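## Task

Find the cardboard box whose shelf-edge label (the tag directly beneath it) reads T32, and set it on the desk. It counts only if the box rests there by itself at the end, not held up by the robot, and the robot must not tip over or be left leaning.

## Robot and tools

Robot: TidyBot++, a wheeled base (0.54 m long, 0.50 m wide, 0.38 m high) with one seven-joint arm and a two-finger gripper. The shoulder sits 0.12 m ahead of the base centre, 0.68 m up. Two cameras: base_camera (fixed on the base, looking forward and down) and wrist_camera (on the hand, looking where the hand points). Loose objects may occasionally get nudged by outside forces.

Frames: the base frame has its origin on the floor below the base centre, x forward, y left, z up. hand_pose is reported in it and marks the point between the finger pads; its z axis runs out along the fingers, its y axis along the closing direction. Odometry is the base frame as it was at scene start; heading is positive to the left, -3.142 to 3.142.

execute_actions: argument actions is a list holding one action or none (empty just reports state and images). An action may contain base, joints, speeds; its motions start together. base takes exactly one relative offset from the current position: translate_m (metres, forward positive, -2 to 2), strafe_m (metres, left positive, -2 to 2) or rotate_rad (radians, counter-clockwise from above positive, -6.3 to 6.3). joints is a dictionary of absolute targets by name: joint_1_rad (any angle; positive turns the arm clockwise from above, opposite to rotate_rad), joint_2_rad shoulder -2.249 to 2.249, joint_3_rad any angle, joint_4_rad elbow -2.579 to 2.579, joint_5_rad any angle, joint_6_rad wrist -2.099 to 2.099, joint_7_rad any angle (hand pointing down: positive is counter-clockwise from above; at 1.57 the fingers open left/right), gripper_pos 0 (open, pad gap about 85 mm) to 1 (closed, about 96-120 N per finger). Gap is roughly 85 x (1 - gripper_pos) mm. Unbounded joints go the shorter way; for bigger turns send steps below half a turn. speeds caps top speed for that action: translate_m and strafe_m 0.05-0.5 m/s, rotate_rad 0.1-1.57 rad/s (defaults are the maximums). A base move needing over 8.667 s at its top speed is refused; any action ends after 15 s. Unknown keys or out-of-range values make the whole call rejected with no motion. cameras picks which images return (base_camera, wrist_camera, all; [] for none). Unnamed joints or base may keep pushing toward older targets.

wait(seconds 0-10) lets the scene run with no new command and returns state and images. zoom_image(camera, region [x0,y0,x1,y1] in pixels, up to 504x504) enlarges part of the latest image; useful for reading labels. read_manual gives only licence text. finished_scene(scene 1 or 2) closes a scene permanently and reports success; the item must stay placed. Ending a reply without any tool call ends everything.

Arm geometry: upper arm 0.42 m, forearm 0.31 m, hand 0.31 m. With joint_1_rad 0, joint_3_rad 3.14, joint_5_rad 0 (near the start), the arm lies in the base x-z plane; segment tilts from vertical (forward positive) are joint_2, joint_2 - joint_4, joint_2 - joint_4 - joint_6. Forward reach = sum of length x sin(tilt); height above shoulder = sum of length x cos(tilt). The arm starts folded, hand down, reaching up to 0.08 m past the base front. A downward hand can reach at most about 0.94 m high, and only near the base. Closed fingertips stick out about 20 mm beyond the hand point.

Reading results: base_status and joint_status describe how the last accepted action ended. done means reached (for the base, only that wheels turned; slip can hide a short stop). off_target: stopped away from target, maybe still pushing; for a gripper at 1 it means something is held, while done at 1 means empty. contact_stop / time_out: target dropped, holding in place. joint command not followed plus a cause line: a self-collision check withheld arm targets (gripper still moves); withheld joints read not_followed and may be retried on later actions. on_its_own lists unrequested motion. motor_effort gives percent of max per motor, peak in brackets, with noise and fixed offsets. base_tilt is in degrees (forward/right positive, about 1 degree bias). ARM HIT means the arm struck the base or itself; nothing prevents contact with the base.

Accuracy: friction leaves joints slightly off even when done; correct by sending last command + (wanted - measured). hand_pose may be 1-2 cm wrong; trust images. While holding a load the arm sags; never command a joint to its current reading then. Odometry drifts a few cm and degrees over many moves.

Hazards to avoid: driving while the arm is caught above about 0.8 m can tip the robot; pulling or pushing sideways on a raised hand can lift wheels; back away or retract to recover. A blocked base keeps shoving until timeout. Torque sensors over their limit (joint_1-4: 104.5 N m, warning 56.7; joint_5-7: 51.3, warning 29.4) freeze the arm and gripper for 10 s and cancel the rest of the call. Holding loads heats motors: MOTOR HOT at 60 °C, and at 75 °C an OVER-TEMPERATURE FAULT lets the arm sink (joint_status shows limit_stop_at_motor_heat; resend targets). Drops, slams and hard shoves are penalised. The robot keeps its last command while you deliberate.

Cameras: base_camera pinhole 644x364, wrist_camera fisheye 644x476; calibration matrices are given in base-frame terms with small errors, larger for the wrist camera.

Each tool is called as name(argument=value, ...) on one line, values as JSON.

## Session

execute_actions(actions=[])

Scene clock: 0.00 s.
Motor temperatures (°C, as the motors report them): [34 33 31 32 38 39 37]
base_odometry: x=+0.000 y=+0.000 heading=+0.000 (m, m, rad; odometry frame)
base_tilt: forward=-0.2 right=+0.8 (deg)
base_status: not commanded
joint_positions: joint_1_rad=-0.048 joint_2_rad=-0.336 joint_3_rad=+3.183 joint_4_rad=-2.544 joint_5_rad=+0.012 joint_6_rad=-0.834 joint_7_rad=+1.597 gripper_pos=+0.000
joint_status: not commanded
motor_effort: joint_1_rad=+1 joint_2_rad=-2 joint_3_rad=+1 joint_4_rad=+14 joint_5_rad=+0 joint_6_rad=+0 joint_7_rad=+0 (%)
hand_pose: x=+0.2640 y=+0.0013 z=+0.5822 quat_wxyz=(-0.002, +0.999, +0.021, +0.049) (m; base frame)
pictures: base_camera, wrist_camera
camera_calibration (this result's frames):
wrist_camera: T_world_to_cam=[[0.0354133, -0.999011, 0.0268888, -0.0269456], [-0.988462, -0.0389788, -0.146366, 0.41115], [0.147269, -0.0213953, -0.988865, 0.668696], [0, 0, 0, 1]] pos_world=[0.308882, 0.00341417, 0.722153]
Images, in order (width x height): base_camera 644x364, wrist_camera 644x476.

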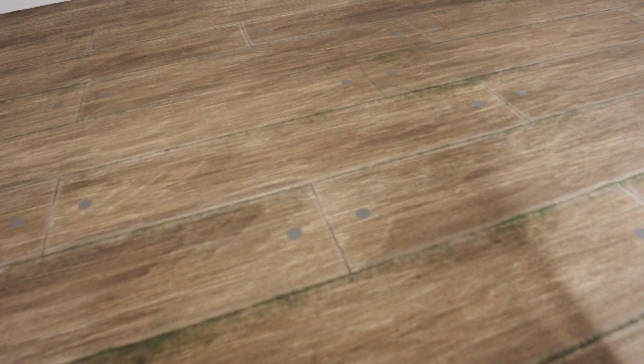

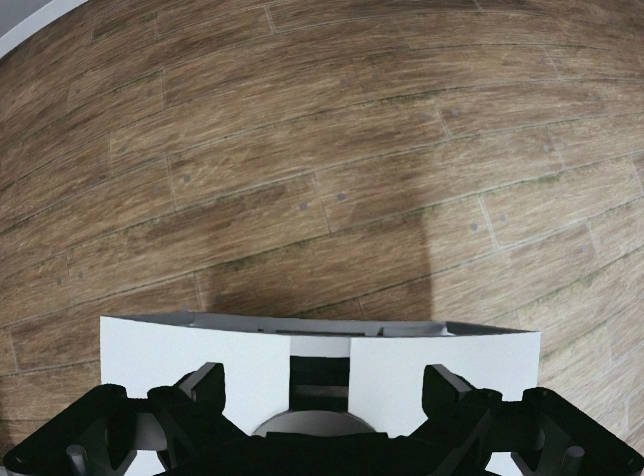

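execute_actions(actions=[{"base":{"rotate_rad":-1.27},"joints":{"joint_1_rad":0.01,"joint_3_rad":3.13,"joint_2_rad":-0.8,"joint_6_rad":-0.15}}], cameras=["wrist_camera"])

execute_actions(actions=[{"base":{"rotate_rad":-1.57}}])

Scene clock: 2.37 s.
Motor temperatures (°C, as the motors report them): [34 33 31 32 38 39 37]
base_odometry: x=+0.000 y=+0.000 heading=-1.269 (m, m, rad; odometry frame)
base_tilt: forward=-0.2 right=+0.8 (deg)
base_status: done
joint_positions: joint_1_rad=+0.001 joint_2_rad=-0.784 joint_3_rad=+3.148 joint_4_rad=-2.544 joint_5_rad=+0.012 joint_6_rad=-0.173 joint_7_rad=+1.597 gripper_pos=+0.000
joint_status: all done
motor_effort: joint_1_rad=+1(2) joint_2_rad=+6(7) joint_3_rad=+1(1) joint_4_rad=+20(20) joint_5_rad=+0(0) joint_6_rad=+8(7) joint_7_rad=+0(0) (%)
hand_pose: x=+0.4217 y=-0.0017 z=+0.8099 quat_wxyz=(+0.011, +0.823, +0.011, +0.568) (m; base frame)
pictures: wrist_camera
camera_calibration (this result's frames):
wrist_camera: T_world_to_cam=[[-0.0229746, -0.999009, 0.038112, -0.0261177], [-0.309529, -0.0291409, -0.950443, 0.965259], [0.950612, -0.0336328, -0.308553, -0.0192418], [0, 0, 0, 1]] pos_world=[0.316467, 0.00138951, 0.912482]
Images, in order (width x height): wrist_camera 644x476.

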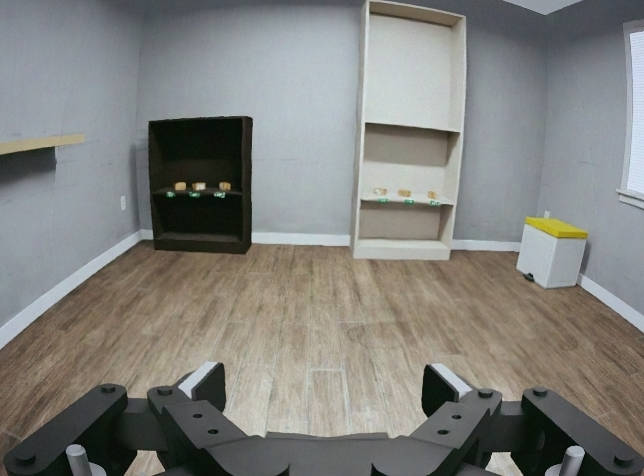

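Scene clock: 4.67 s.
Motor temperatures (°C, as the motors report them): [34 33 31 32 38 39 37]
base_odometry: x=+0.000 y=+0.000 heading=-2.839 (m, m, rad; odometry frame)
base_tilt: forward=-0.2 right=+0.8 (deg)
base_status: done
joint_positions: joint_1_rad=+0.003 joint_2_rad=-0.784 joint_3_rad=+3.145 joint_4_rad=-2.544 joint_5_rad=+0.012 joint_6_rad=-0.173 joint_7_rad=+1.597 gripper_pos=+0.000
joint_status: not commanded
motor_effort: joint_1_rad=+1(1) joint_2_rad=+5(6) joint_3_rad=+1(2) joint_4_rad=+21(21) joint_5_rad=+0(0) joint_6_rad=+8(7) joint_7_rad=+1(0) (%)
hand_pose: x=+0.4217 y=-0.0014 z=+0.8099 quat_wxyz=(+0.012, +0.823, +0.012, +0.568) (m; base frame)
pictures: base_camera, wrist_camera
camera_calibration (this result's frames):
wrist_camera: T_world_to_cam=[[-0.0229213, -0.998923, 0.0403426, -0.0276444], [-0.309533, -0.0312793, -0.950374, 0.965179], [0.950612, -0.0342712, -0.308482, -0.0192732], [0, 0, 0, 1]] pos_world=[0.316442, 0.00191498, 0.912451]
Images, in order (width x height): base_camera 644x364, wrist_camera 644x476.

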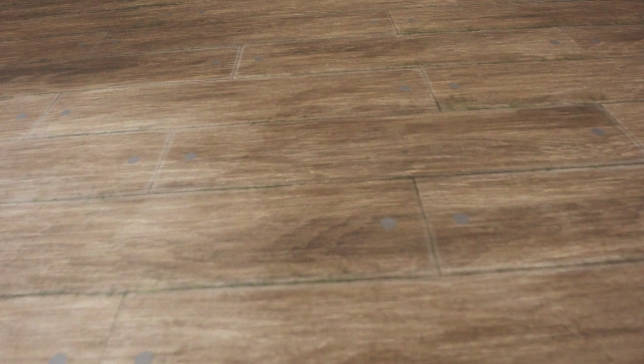

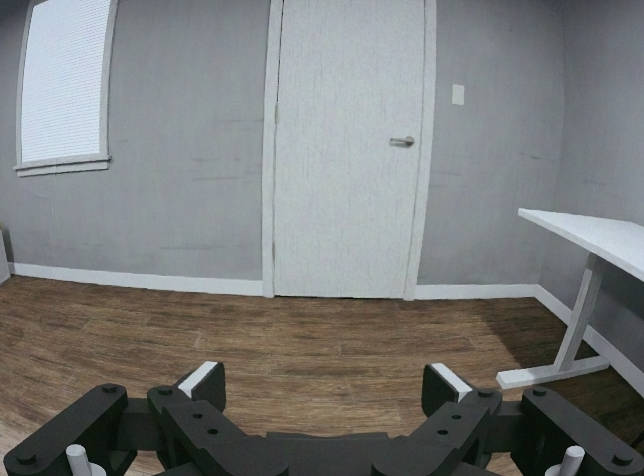

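execute_actions(actions=[{"base":{"rotate_rad":1.62},"joints":{"joint_7_rad":1.54}}], cameras=[])

execute_actions(actions=[{"base":{"translate_m":1.6}}])

zoom_image(camera="wrist_camera", region=[0,210,240,330])

zoom_image(camera="wrist_camera", region=[430,230,644,350])

Scene clock: 7.33 s.
Motor temperatures (°C, as the motors report them): [34 33 31 32 38 39 37]
base_odometry: x=+0.000 y=+0.000 heading=-1.219 (m, m, rad; odometry frame)
base_tilt: forward=-0.2 right=+0.8 (deg)
base_status: done
joint_positions: joint_1_rad=+0.005 joint_2_rad=-0.784 joint_3_rad=+3.142 joint_4_rad=-2.544 joint_5_rad=+0.012 joint_6_rad=-0.173 joint_7_rad=+1.562 gripper_pos=+0.000
joint_status: all done
motor_effort: joint_1_rad=+1(0) joint_2_rad=+6(6) joint_3_rad=+1(2) joint_4_rad=+21(21) joint_5_rad=+0(1) joint_6_rad=+8(8) joint_7_rad=+0(0) (%)
hand_pose: x=+0.4217 y=-0.0010 z=+0.8099 quat_wxyz=(+0.003, +0.823, -0.002, +0.568) (m; base frame)
pictures: none
No camera images: the call's "cameras" was empty. Leave "cameras" out to get every camera's image.

Scene clock: 11.80 s.
Motor temperatures (°C, as the motors report them): [34 33 31 32 38 39 37]
base_odometry: x=+0.552 y=-1.502 heading=-1.219 (m, m, rad; odometry frame)
base_tilt: forward=-0.2 right=+0.8 (deg)
base_status: done
joint_positions: joint_1_rad=+0.005 joint_2_rad=-0.786 joint_3_rad=+3.142 joint_4_rad=-2.544 joint_5_rad=+0.012 joint_6_rad=-0.173 joint_7_rad=+1.562 gripper_pos=+0.000
joint_status: not commanded
motor_effort: joint_1_rad=+1(1) joint_2_rad=+6(8) joint_3_rad=+1(1) joint_4_rad=+20(21) joint_5_rad=+0(0) joint_6_rad=+8(8) joint_7_rad=+0(0) (%)
hand_pose: x=+0.4213 y=-0.0010 z=+0.8108 quat_wxyz=(+0.003, +0.822, -0.002, +0.569) (m; base frame)
pictures: base_camera, wrist_camera
camera_calibration (this result's frames):
wrist_camera: T_world_to_cam=[[-0.0350543, -0.999335, 0.0100234, 0.0023304], [-0.306799, 0.00121541, -0.951774, 0.965877], [0.951129, -0.0364389, -0.306638, -0.0203525], [0, 0, 0, 1]] pos_world=[0.31577, 0.000413293, 0.913032]
Images, in order (width x height): base_camera 644x364, wrist_camera 644x476.

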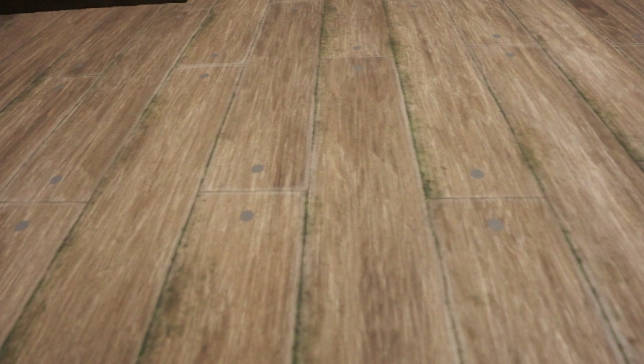

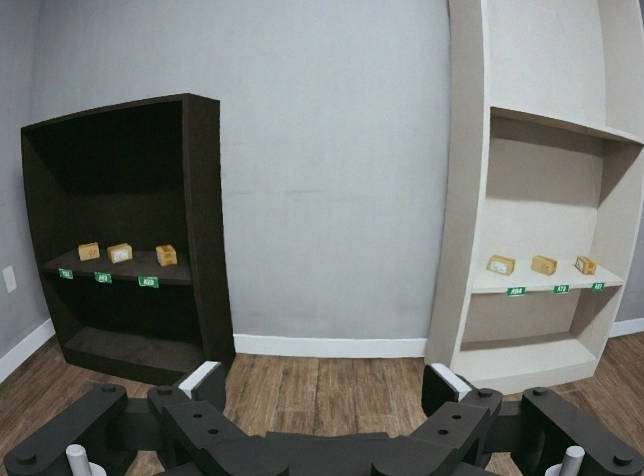

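Region (0, 210, 240, 330) of wrist_camera's 644x476 image, scaled by 2.100.

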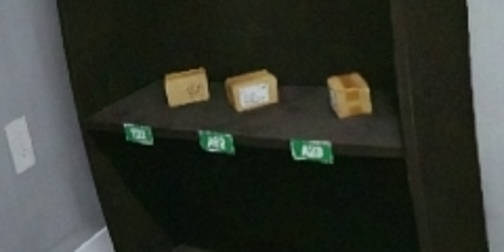

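Region (430, 230, 644, 350) of wrist_camera's 644x476 image, scaled by 2.355; it fills the top 283 rows of this view, and the rest is white.

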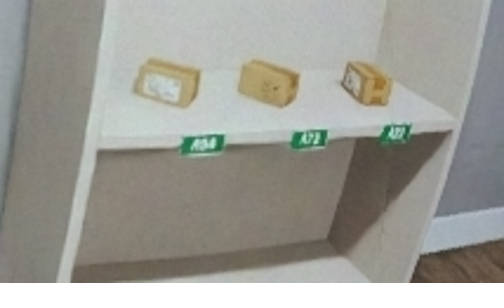

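execute_actions(actions=[{"base":{"strafe_m":0.84},"joints":{"joint_2_rad":1.2,"joint_4_rad":-0.3,"joint_6_rad":-1.15}}])

Scene clock: 15.30 s.
Motor temperatures (°C, as the motors report them): [34 33 31 32 38 39 37]
base_odometry: x=+1.340 y=-1.213 heading=-1.219 (m, m, rad; odometry frame)
base_tilt: forward=-0.2 right=+0.8 (deg)
base_status: done
joint_positions: joint_1_rad=+0.007 joint_2_rad=+1.188 joint_3_rad=+3.139 joint_4_rad=-0.321 joint_5_rad=+0.012 joint_6_rad=-1.122 joint_7_rad=+1.562 gripper_pos=+0.000
joint_status: all done
motor_effort: joint_1_rad=+1(4) joint_2_rad=-55(57) joint_3_rad=+0(2) joint_4_rad=+18(22) joint_5_rad=+0(0) joint_6_rad=+3(9) joint_7_rad=+0(0) (%)
hand_pose: x=+0.9751 y=-0.0068 z=+0.5864 quat_wxyz=(+0.004, +0.968, -0.006, +0.252) (m; base frame)
pictures: base_camera, wrist_camera
camera_calibration (this result's frames):
wrist_camera: T_world_to_cam=[[-0.0314309, -0.999081, 0.0291384, 0.00352996], [-0.847776, 0.0112064, -0.530236, 1.20268], [0.529422, -0.0413686, -0.847349, 0.112206], [0, 0, 0, 1]] pos_world=[0.960306, -0.00530916, 0.732677]
Images, in order (width x height): base_camera 644x364, wrist_camera 644x476.

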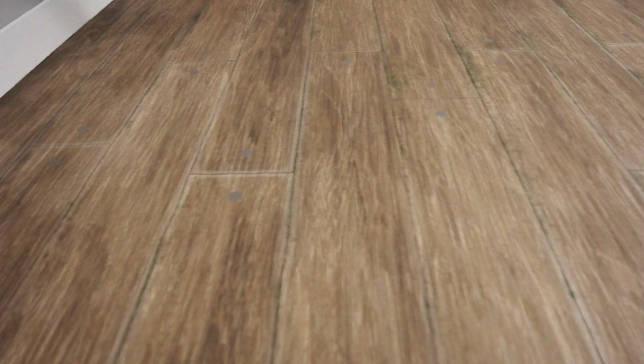

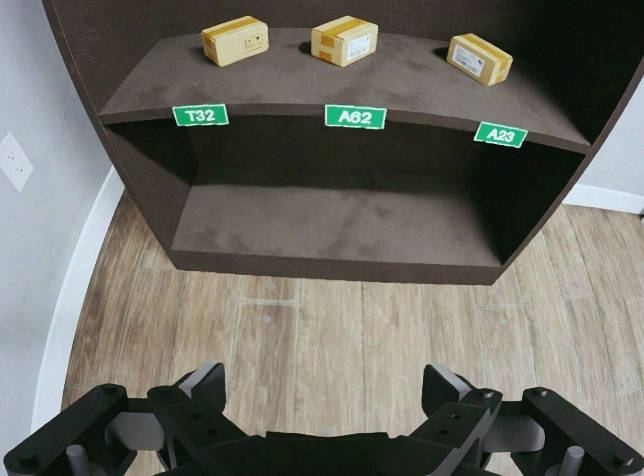

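execute_actions(actions=[{"base":{"strafe_m":0.12},"joints":{"joint_4_rad":-0.23,"joint_6_rad":-1.5}}], cameras=[])

execute_actions(actions=[{"base":{"translate_m":0.39}}])

Scene clock: 17.10 s.
Motor temperatures (°C, as the motors report them): [34 33 31 32 38 39 37]
base_odometry: x=+1.453 y=-1.172 heading=-1.219 (m, m, rad; odometry frame)
base_tilt: forward=-0.2 right=+0.8 (deg)
base_status: done
joint_positions: joint_1_rad=+0.007 joint_2_rad=+1.188 joint_3_rad=+3.139 joint_4_rad=-0.249 joint_5_rad=+0.012 joint_6_rad=-1.490 joint_7_rad=+1.562 gripper_pos=+0.000
joint_status: all done
motor_effort: joint_1_rad=+1(5) joint_2_rad=-53(57) joint_3_rad=+0(1) joint_4_rad=+18(19) joint_5_rad=+0(1) joint_6_rad=+2(4) joint_7_rad=+0(0) (%)
hand_pose: x=+0.8871 y=-0.0069 z=+0.5766 quat_wxyz=(+0.005, +0.994, -0.008, +0.107) (m; base frame)
pictures: none
No camera images: the call's "cameras" was empty. Leave "cameras" out to get every camera's image.

Scene clock: 19.20 s.
Motor temperatures (°C, as the motors report them): [34 33 31 32 38 39 37]
base_odometry: x=+1.588 y=-1.538 heading=-1.219 (m, m, rad; odometry frame)
base_tilt: forward=-0.2 right=+0.8 (deg)
base_status: done
joint_positions: joint_1_rad=+0.007 joint_2_rad=+1.189 joint_3_rad=+3.139 joint_4_rad=-0.248 joint_5_rad=+0.012 joint_6_rad=-1.490 joint_7_rad=+1.562 gripper_pos=+0.000
joint_status: not commanded
motor_effort: joint_1_rad=+1(1) joint_2_rad=-53(56) joint_3_rad=+0(0) joint_4_rad=+17(19) joint_5_rad=+0(0) joint_6_rad=+1(2) joint_7_rad=+0(0) (%)
hand_pose: x=+0.8872 y=-0.0069 z=+0.5761 quat_wxyz=(+0.005, +0.994, -0.008, +0.107) (m; base frame)
pictures: base_camera, wrist_camera
camera_calibration (this result's frames):
wrist_camera: T_world_to_cam=[[-0.0259949, -0.999033, 0.0354527, -0.00758371], [-0.965566, 0.0159092, -0.25967, 1.07129], [0.258855, -0.040982, -0.965046, 0.457828], [0, 0, 0, 1]] pos_world=[0.915691, -0.00585703, 0.720276]
Images, in order (width x height): base_camera 644x364, wrist_camera 644x476.

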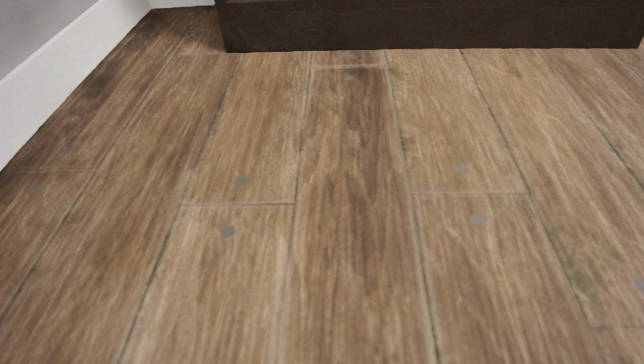

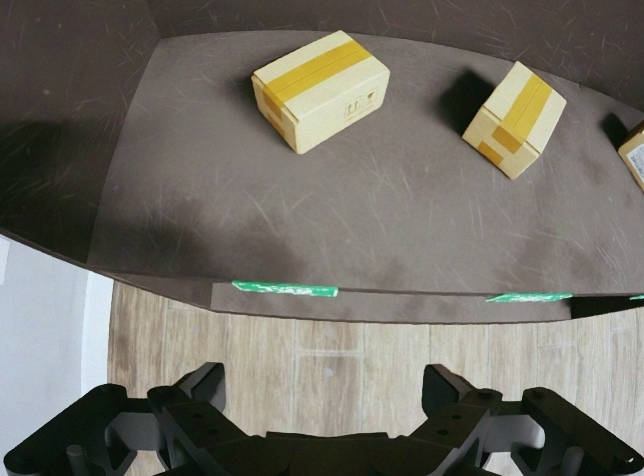

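execute_actions(actions=[{"base":{"translate_m":0.225},"joints":{"joint_6_rad":-1.58,"joint_7_rad":0.62},"speeds":{"translate_m":0.15}}])

Scene clock: 21.53 s.
Motor temperatures (°C, as the motors report them): [34 33 31 32 38 39 37]
base_odometry: x=+1.666 y=-1.749 heading=-1.218 (m, m, rad; odometry frame)
base_tilt: forward=-0.2 right=+0.8 (deg)
base_status: done
joint_positions: joint_1_rad=+0.007 joint_2_rad=+1.190 joint_3_rad=+3.139 joint_4_rad=-0.248 joint_5_rad=+0.012 joint_6_rad=-1.552 joint_7_rad=+0.628 gripper_pos=+0.000
joint_status: all done
motor_effort: joint_1_rad=+1(2) joint_2_rad=-54(54) joint_3_rad=+0(1) joint_4_rad=+16(17) joint_5_rad=+0(0) joint_6_rad=+0(2) joint_7_rad=+0(0) (%)
hand_pose: x=+0.8682 y=-0.0069 z=+0.5726 quat_wxyz=(-0.030, +0.887, -0.456, +0.070) (m; base frame)
pictures: base_camera, wrist_camera
camera_calibration (this result's frames):
wrist_camera: T_world_to_cam=[[-0.810483, -0.579044, -0.0884551, 0.747085], [-0.564745, 0.81253, -0.144421, 0.643558], [0.155498, -0.0670959, -0.985555, 0.560663], [0, 0, 0, 1]] pos_world=[0.881764, -0.0526969, 0.711591]
Images, in order (width x height): base_camera 644x364, wrist_camera 644x476.

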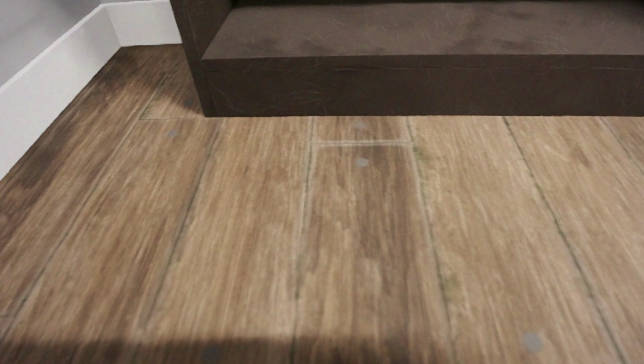

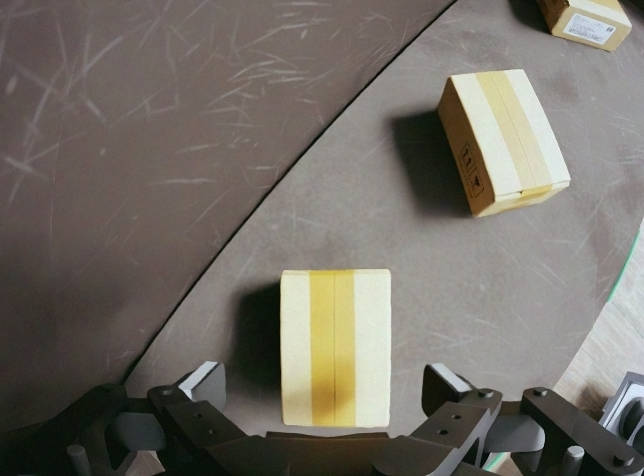

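execute_actions(actions=[{"base":{"translate_m":0.012},"joints":{"joint_2_rad":1.28}}], cameras=["wrist_camera"])

execute_actions(actions=[{"joints":{"gripper_pos":1}}], cameras=["wrist_camera"])

Scene clock: 22.73 s.
Motor temperatures (°C, as the motors report them): [34 33 31 32 38 39 37]
base_odometry: x=+1.670 y=-1.761 heading=-1.218 (m, m, rad; odometry frame)
base_tilt: forward=-0.2 right=+0.8 (deg)
base_status: done
joint_positions: joint_1_rad=+0.007 joint_2_rad=+1.277 joint_3_rad=+3.139 joint_4_rad=-0.242 joint_5_rad=+0.012 joint_6_rad=-1.554 joint_7_rad=+0.628 gripper_pos=+0.000
joint_status: all done
motor_effort: joint_1_rad=+1(2) joint_2_rad=-54(58) joint_3_rad=+0(1) joint_4_rad=+17(18) joint_5_rad=+0(0) joint_6_rad=+0(1) joint_7_rad=+0(0) (%)
hand_pose: x=+0.8571 y=-0.0068 z=+0.5092 quat_wxyz=(-0.011, +0.889, -0.457, +0.033) (m; base frame)
pictures: wrist_camera
camera_calibration (this result's frames):
wrist_camera: T_world_to_cam=[[-0.815067, -0.578979, -0.0211861, 0.702202], [-0.574736, 0.812626, -0.0965296, 0.612264], [0.073105, -0.0665017, -0.995105, 0.575404], [0, 0, 0, 1]] pos_world=[0.882167, -0.0527158, 0.646566]
Images, in order (width x height): wrist_camera 644x476.

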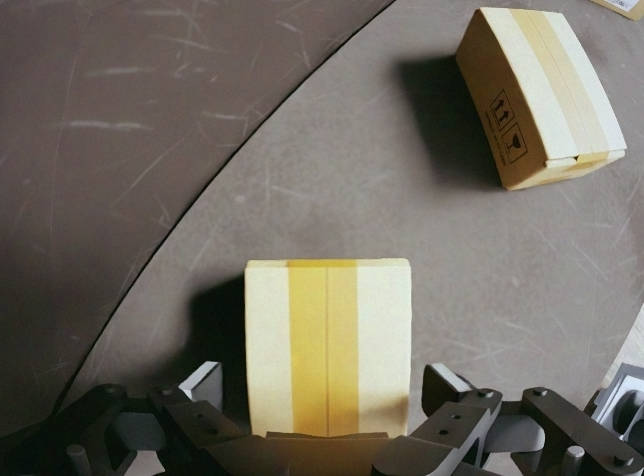

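Scene clock: 23.83 s.
Motor temperatures (°C, as the motors report them): [34 33 31 32 38 39 37]
base_odometry: x=+1.670 y=-1.761 heading=-1.218 (m, m, rad; odometry frame)
base_tilt: forward=-0.2 right=+0.8 (deg)
base_status: not commanded
joint_positions: joint_1_rad=+0.007 joint_2_rad=+1.276 joint_3_rad=+3.139 joint_4_rad=-0.240 joint_5_rad=+0.012 joint_6_rad=-1.555 joint_7_rad=+0.628 gripper_pos=+0.352
joint_status: gripper_pos off_target (ended at +0.352, target +1.000)
motor_effort: joint_1_rad=+1(1) joint_2_rad=-53(56) joint_3_rad=+0(1) joint_4_rad=+16(17) joint_5_rad=+0(0) joint_6_rad=+1(2) joint_7_rad=+0(0) (%)
hand_pose: x=+0.8574 y=-0.0068 z=+0.5105 quat_wxyz=(-0.012, +0.889, -0.457, +0.034) (m; base frame)
pictures: wrist_camera
camera_calibration (this result's frames):
wrist_camera: T_world_to_cam=[[-0.815046, -0.578969, -0.0222271, 0.702912], [-0.574602, 0.812632, -0.0972741, 0.612773], [0.0743812, -0.0665111, -0.995009, 0.575494], [0, 0, 0, 1]] pos_world=[0.8822, -0.0527173, 0.647852]
Images, in order (width x height): wrist_camera 644x476.

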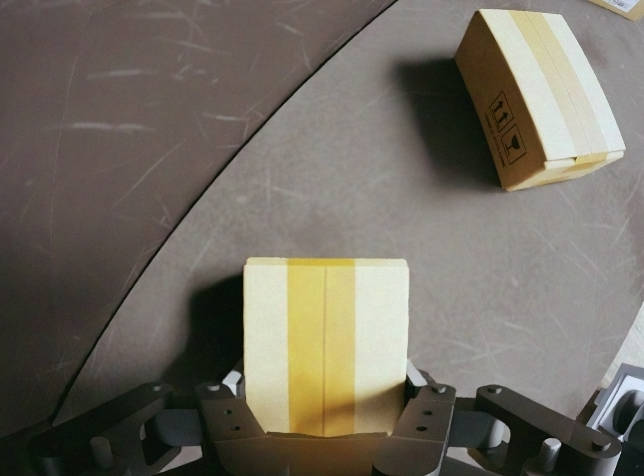

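execute_actions(actions=[{"joints":{"joint_2_rad":1.22}}], cameras=[])

execute_actions(actions=[{"base":{"translate_m":-0.6}}], cameras=[])

execute_actions(actions=[{"base":{"strafe_m":-0.3},"joints":{"joint_2_rad":0.65,"joint_6_rad":-1.9,"joint_7_rad":1.57}}], cameras=[])

execute_actions(actions=[{"base":{"rotate_rad":-2.7}}], cameras=[])

execute_actions(actions=[{"base":{"translate_m":1.6}}])

Scene clock: 25.30 s.
Motor temperatures (°C, as the motors report them): [34 33 31 32 38 39 37]
base_odometry: x=+1.670 y=-1.761 heading=-1.218 (m, m, rad; odometry frame)
base_tilt: forward=-0.2 right=+0.8 (deg)
base_status: not commanded
joint_positions: joint_1_rad=+0.007 joint_2_rad=+1.242 joint_3_rad=+3.139 joint_4_rad=-0.240 joint_5_rad=+0.012 joint_6_rad=-1.555 joint_7_rad=+0.628 gripper_pos=+0.352
joint_status: all done
motor_effort: joint_1_rad=+1(1) joint_2_rad=-53(56) joint_3_rad=+0(0) joint_4_rad=+17(19) joint_5_rad=+0(0) joint_6_rad=+1(1) joint_7_rad=+0(0) (%)
hand_pose: x=+0.8628 y=-0.0068 z=+0.5359 quat_wxyz=(-0.019, +0.888, -0.456, +0.049) (m; base frame)
pictures: none
No camera images: the call's "cameras" was empty. Leave "cameras" out to get every camera's image.

Scene clock: 28.00 s.
Motor temperatures (°C, as the motors report them): [34 33 31 32 38 39 37]
base_odometry: x=+1.462 y=-1.198 heading=-1.217 (m, m, rad; odometry frame)
base_tilt: forward=-0.2 right=+0.8 (deg)
base_status: done
joint_positions: joint_1_rad=+0.009 joint_2_rad=+1.241 joint_3_rad=+3.139 joint_4_rad=-0.240 joint_5_rad=+0.012 joint_6_rad=-1.558 joint_7_rad=+0.628 gripper_pos=+0.352
joint_status: not commanded
motor_effort: joint_1_rad=+1(4) joint_2_rad=-56(57) joint_3_rad=+0(1) joint_4_rad=+17(18) joint_5_rad=-1(1) joint_6_rad=+0(1) joint_7_rad=+0(1) (%)
hand_pose: x=+0.8619 y=-0.0081 z=+0.5367 quat_wxyz=(-0.019, +0.888, -0.457, +0.048) (m; base frame)
pictures: none
No camera images: the call's "cameras" was empty. Leave "cameras" out to get every camera's image.

Scene clock: 30.07 s.
Motor temperatures (°C, as the motors report them): [34 33 31 32 38 39 37]
base_odometry: x=+1.181 y=-1.301 heading=-1.218 (m, m, rad; odometry frame)
base_tilt: forward=-0.2 right=+0.8 (deg)
base_status: done
joint_positions: joint_1_rad=+0.017 joint_2_rad=+0.652 joint_3_rad=+3.139 joint_4_rad=-0.239 joint_5_rad=+0.012 joint_6_rad=-1.876 joint_7_rad=+1.546 gripper_pos=+0.352
joint_status: all done
motor_effort: joint_1_rad=+1(5) joint_2_rad=-39(60) joint_3_rad=+0(1) joint_4_rad=+14(19) joint_5_rad=+0(1) joint_6_rad=+3(3) joint_7_rad=+0(0) (%)
hand_pose: x=+0.7327 y=-0.0116 z=+0.9242 quat_wxyz=(+0.004, +0.982, -0.022, +0.186) (m; base frame)
pictures: none
No camera images: the call's "cameras" was empty. Leave "cameras" out to get every camera's image.

Scene clock: 33.37 s.
Motor temperatures (°C, as the motors report them): [34 33 31 32 38 39 37]
base_odometry: x=+1.180 y=-1.301 heading=+2.366 (m, m, rad; odometry frame)
base_tilt: forward=-0.2 right=+0.8 (deg)
base_status: done
joint_positions: joint_1_rad=+0.014 joint_2_rad=+0.666 joint_3_rad=+3.139 joint_4_rad=-0.239 joint_5_rad=+0.012 joint_6_rad=-1.876 joint_7_rad=+1.546 gripper_pos=+0.352
joint_status: not commanded
motor_effort: joint_1_rad=+1(4) joint_2_rad=-39(45) joint_3_rad=+0(1) joint_4_rad=+15(16) joint_5_rad=-1(1) joint_6_rad=+3(3) joint_7_rad=+0(0) (%)
hand_pose: x=+0.7360 y=-0.0098 z=+0.9157 quat_wxyz=(+0.003, +0.984, -0.021, +0.180) (m; base frame)
pictures: none
No camera images: the call's "cameras" was empty. Leave "cameras" out to get every camera's image.

Scene clock: 37.93 s.
Motor temperatures (°C, as the motors report them): [34 33 31 32 38 39 37]
base_odometry: x=+0.039 y=-0.179 heading=+2.365 (m, m, rad; odometry frame)
base_tilt: forward=-0.2 right=+0.8 (deg)
base_status: done
joint_positions: joint_1_rad=+0.014 joint_2_rad=+0.663 joint_3_rad=+3.139 joint_4_rad=-0.239 joint_5_rad=+0.012 joint_6_rad=-1.878 joint_7_rad=+1.546 gripper_pos=+0.352
joint_status: not commanded
motor_effort: joint_1_rad=+1(2) joint_2_rad=-41(44) joint_3_rad=+0(0) joint_4_rad=+15(16) joint_5_rad=+0(0) joint_6_rad=+3(5) joint_7_rad=+0(0) (%)
hand_pose: x=+0.7345 y=-0.0097 z=+0.9175 quat_wxyz=(+0.003, +0.983, -0.021, +0.180) (m; base frame)
pictures: base_camera, wrist_camera
camera_calibration (this result's frames):
wrist_camera: T_world_to_cam=[[-0.0556321, -0.998138, 0.0250185, 0.00489599], [-0.915939, 0.0410443, -0.399213, 1.10438], [0.397442, -0.0451245, -0.916517, 0.680365], [0, 0, 0, 1]] pos_world=[0.741412, -0.00974053, 1.06433]
Images, in order (width x height): base_camera 644x364, wrist_camera 644x476.

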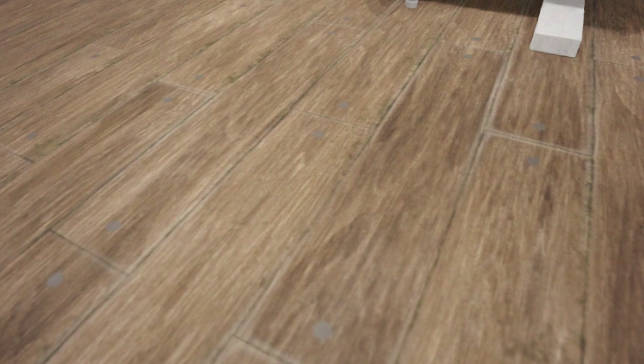

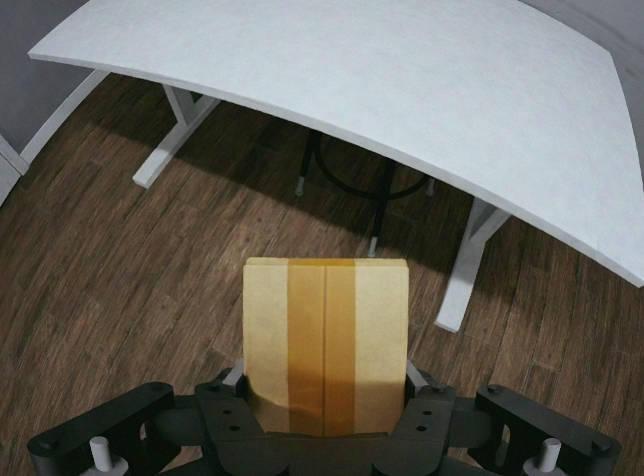

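execute_actions(actions=[{"base":{"translate_m":0.48},"joints":{"joint_2_rad":0.8}}], cameras=["wrist_camera"])

execute_actions(actions=[{"joints":{"joint_2_rad":0.9}}], cameras=[])

execute_actions(actions=[{"joints":{"joint_2_rad":0.95}}], cameras=["wrist_camera"])

Scene clock: 40.47 s.
Motor temperatures (°C, as the motors report them): [34 33 31 32 38 39 37]
base_odometry: x=-0.303 y=+0.157 heading=+2.365 (m, m, rad; odometry frame)
base_tilt: forward=-0.2 right=+0.8 (deg)
base_status: done
joint_positions: joint_1_rad=+0.014 joint_2_rad=+0.804 joint_3_rad=+3.139 joint_4_rad=-0.239 joint_5_rad=+0.012 joint_6_rad=-1.879 joint_7_rad=+1.546 gripper_pos=+0.352
joint_status: all done
motor_effort: joint_1_rad=+1(1) joint_2_rad=-45(49) joint_3_rad=+0(0) joint_4_rad=+16(16) joint_5_rad=+0(0) joint_6_rad=+2(4) joint_7_rad=+0(0) (%)
hand_pose: x=+0.7614 y=-0.0101 z=+0.8283 quat_wxyz=(+0.004, +0.994, -0.021, +0.110) (m; base frame)
pictures: wrist_camera
camera_calibration (this result's frames):
wrist_camera: T_world_to_cam=[[-0.0516713, -0.998192, 0.0307059, 0.000530413], [-0.963249, 0.0416998, -0.265352, 1.01857], [0.263592, -0.0432885, -0.963662, 0.728858], [0, 0, 0, 1]] pos_world=[0.789048, -0.0103938, 0.972638]
Images, in order (width x height): wrist_camera 644x476.

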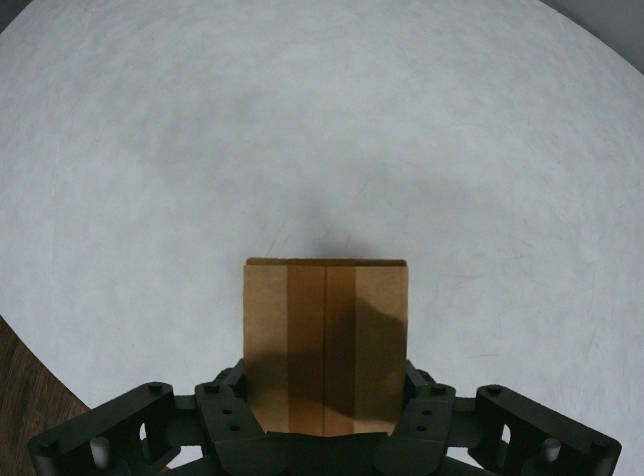

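Scene clock: 41.53 s.
Motor temperatures (°C, as the motors report them): [34 33 31 32 38 39 37]
base_odometry: x=-0.303 y=+0.157 heading=+2.365 (m, m, rad; odometry frame)
base_tilt: forward=-0.2 right=+0.8 (deg)
base_status: not commanded
joint_positions: joint_1_rad=+0.014 joint_2_rad=+0.905 joint_3_rad=+3.139 joint_4_rad=-0.239 joint_5_rad=+0.012 joint_6_rad=-1.879 joint_7_rad=+1.546 gripper_pos=+0.352
joint_status: all done
motor_effort: joint_1_rad=+1(1) joint_2_rad=-47(52) joint_3_rad=+0(0) joint_4_rad=+16(17) joint_5_rad=+0(0) joint_6_rad=+0(2) joint_7_rad=+0(1) (%)
hand_pose: x=+0.7729 y=-0.0103 z=+0.7625 quat_wxyz=(+0.004, +0.998, -0.020, +0.059) (m; base frame)
pictures: none
No camera images: the call's "cameras" was empty. Leave "cameras" out to get every camera's image.

Scene clock: 42.67 s.
Motor temperatures (°C, as the motors report them): [34 33 31 32 38 39 37]
base_odometry: x=-0.303 y=+0.157 heading=+2.365 (m, m, rad; odometry frame)
base_tilt: forward=-0.2 right=+0.8 (deg)
base_status: not commanded
joint_positions: joint_1_rad=+0.014 joint_2_rad=+0.930 joint_3_rad=+3.139 joint_4_rad=-0.231 joint_5_rad=+0.012 joint_6_rad=-1.879 joint_7_rad=+1.546 gripper_pos=+0.352
joint_status: all done
motor_effort: joint_1_rad=+0(2) joint_2_rad=-40(48) joint_3_rad=+0(1) joint_4_rad=+13(16) joint_5_rad=+0(0) joint_6_rad=+0(2) joint_7_rad=+1(0) (%)
hand_pose: x=+0.7760 y=-0.0103 z=+0.7493 quat_wxyz=(+0.004, +0.998, -0.020, +0.051) (m; base frame)
pictures: wrist_camera
camera_calibration (this result's frames):
wrist_camera: T_world_to_cam=[[-0.0478173, -0.998245, 0.0349455, -0.00265815], [-0.987755, 0.0420556, -0.150237, 0.944496], [0.148503, -0.0417015, -0.988032, 0.756456], [0, 0, 0, 1]] pos_world=[0.820467, -0.0108294, 0.889394]
Images, in order (width x height): wrist_camera 644x476.

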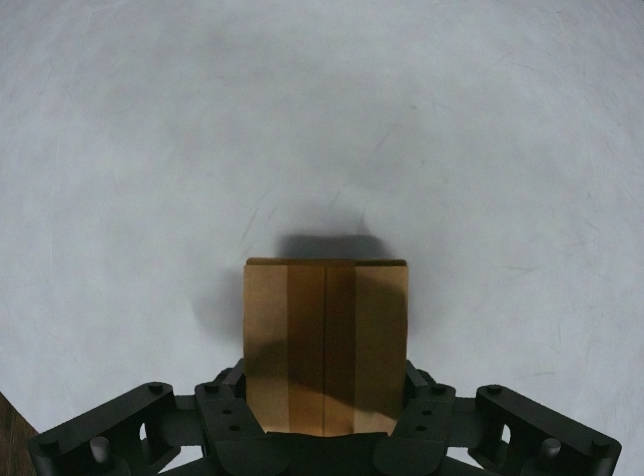

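execute_actions(actions=[{"joints":{"gripper_pos":0}}], cameras=[])

execute_actions(actions=[{"joints":{"joint_2_rad":0.7}}], cameras=["wrist_camera"])

Scene clock: 43.90 s.
Motor temperatures (°C, as the motors report them): [34 33 31 32 38 39 37]
base_odometry: x=-0.303 y=+0.157 heading=+2.365 (m, m, rad; odometry frame)
base_tilt: forward=-0.2 right=+0.8 (deg)
base_status: not commanded
joint_positions: joint_1_rad=+0.014 joint_2_rad=+0.933 joint_3_rad=+3.139 joint_4_rad=-0.230 joint_5_rad=+0.012 joint_6_rad=-1.879 joint_7_rad=+1.546 gripper_pos=+0.000
joint_status: all done
motor_effort: joint_1_rad=+1(1) joint_2_rad=-45(48) joint_3_rad=+0(0) joint_4_rad=+16(16) joint_5_rad=+0(0) joint_6_rad=+1(1) joint_7_rad=+0(0) (%)
hand_pose: x=+0.7764 y=-0.0103 z=+0.7471 quat_wxyz=(+0.004, +0.999, -0.020, +0.050) (m; base frame)
pictures: none
No camera images: the call's "cameras" was empty. Leave "cameras" out to get every camera's image.

Scene clock: 45.47 s.
Motor temperatures (°C, as the motors report them): [34 33 31 32 38 39 37]
base_odometry: x=-0.303 y=+0.157 heading=+2.365 (m, m, rad; odometry frame)
base_tilt: forward=-0.2 right=+0.8 (deg)
base_status: not commanded
joint_positions: joint_1_rad=+0.014 joint_2_rad=+0.692 joint_3_rad=+3.139 joint_4_rad=-0.230 joint_5_rad=+0.012 joint_6_rad=-1.879 joint_7_rad=+1.546 gripper_pos=+0.000
joint_status: all done
motor_effort: joint_1_rad=+1(1) joint_2_rad=-39(51) joint_3_rad=+0(0) joint_4_rad=+14(16) joint_5_rad=+0(0) joint_6_rad=+3(2) joint_7_rad=+0(0) (%)
hand_pose: x=+0.7418 y=-0.0099 z=+0.9021 quat_wxyz=(+0.003, +0.985, -0.021, +0.169) (m; base frame)
pictures: wrist_camera
camera_calibration (this result's frames):
wrist_camera: T_world_to_cam=[[-0.0550946, -0.998145, 0.0259123, 0.00438232], [-0.924485, 0.0411901, -0.378986, 1.09308], [0.377216, -0.0448357, -0.925039, 0.686018], [0, 0, 0, 1]] pos_world=[0.751997, -0.00989167, 1.04874]
Images, in order (width x height): wrist_camera 644x476.

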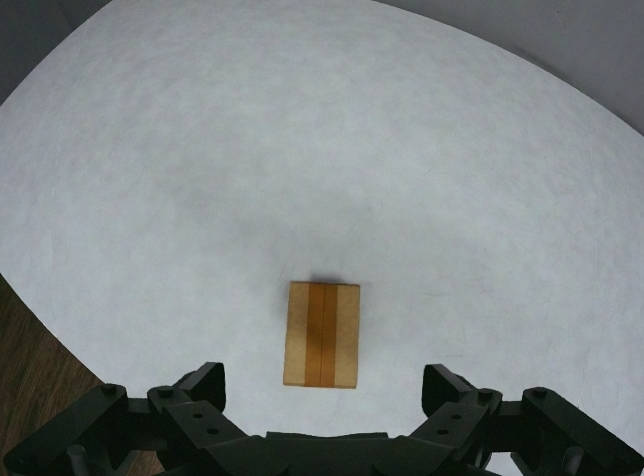

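finished_scene(scene=2)

The scene is finished: the task was done.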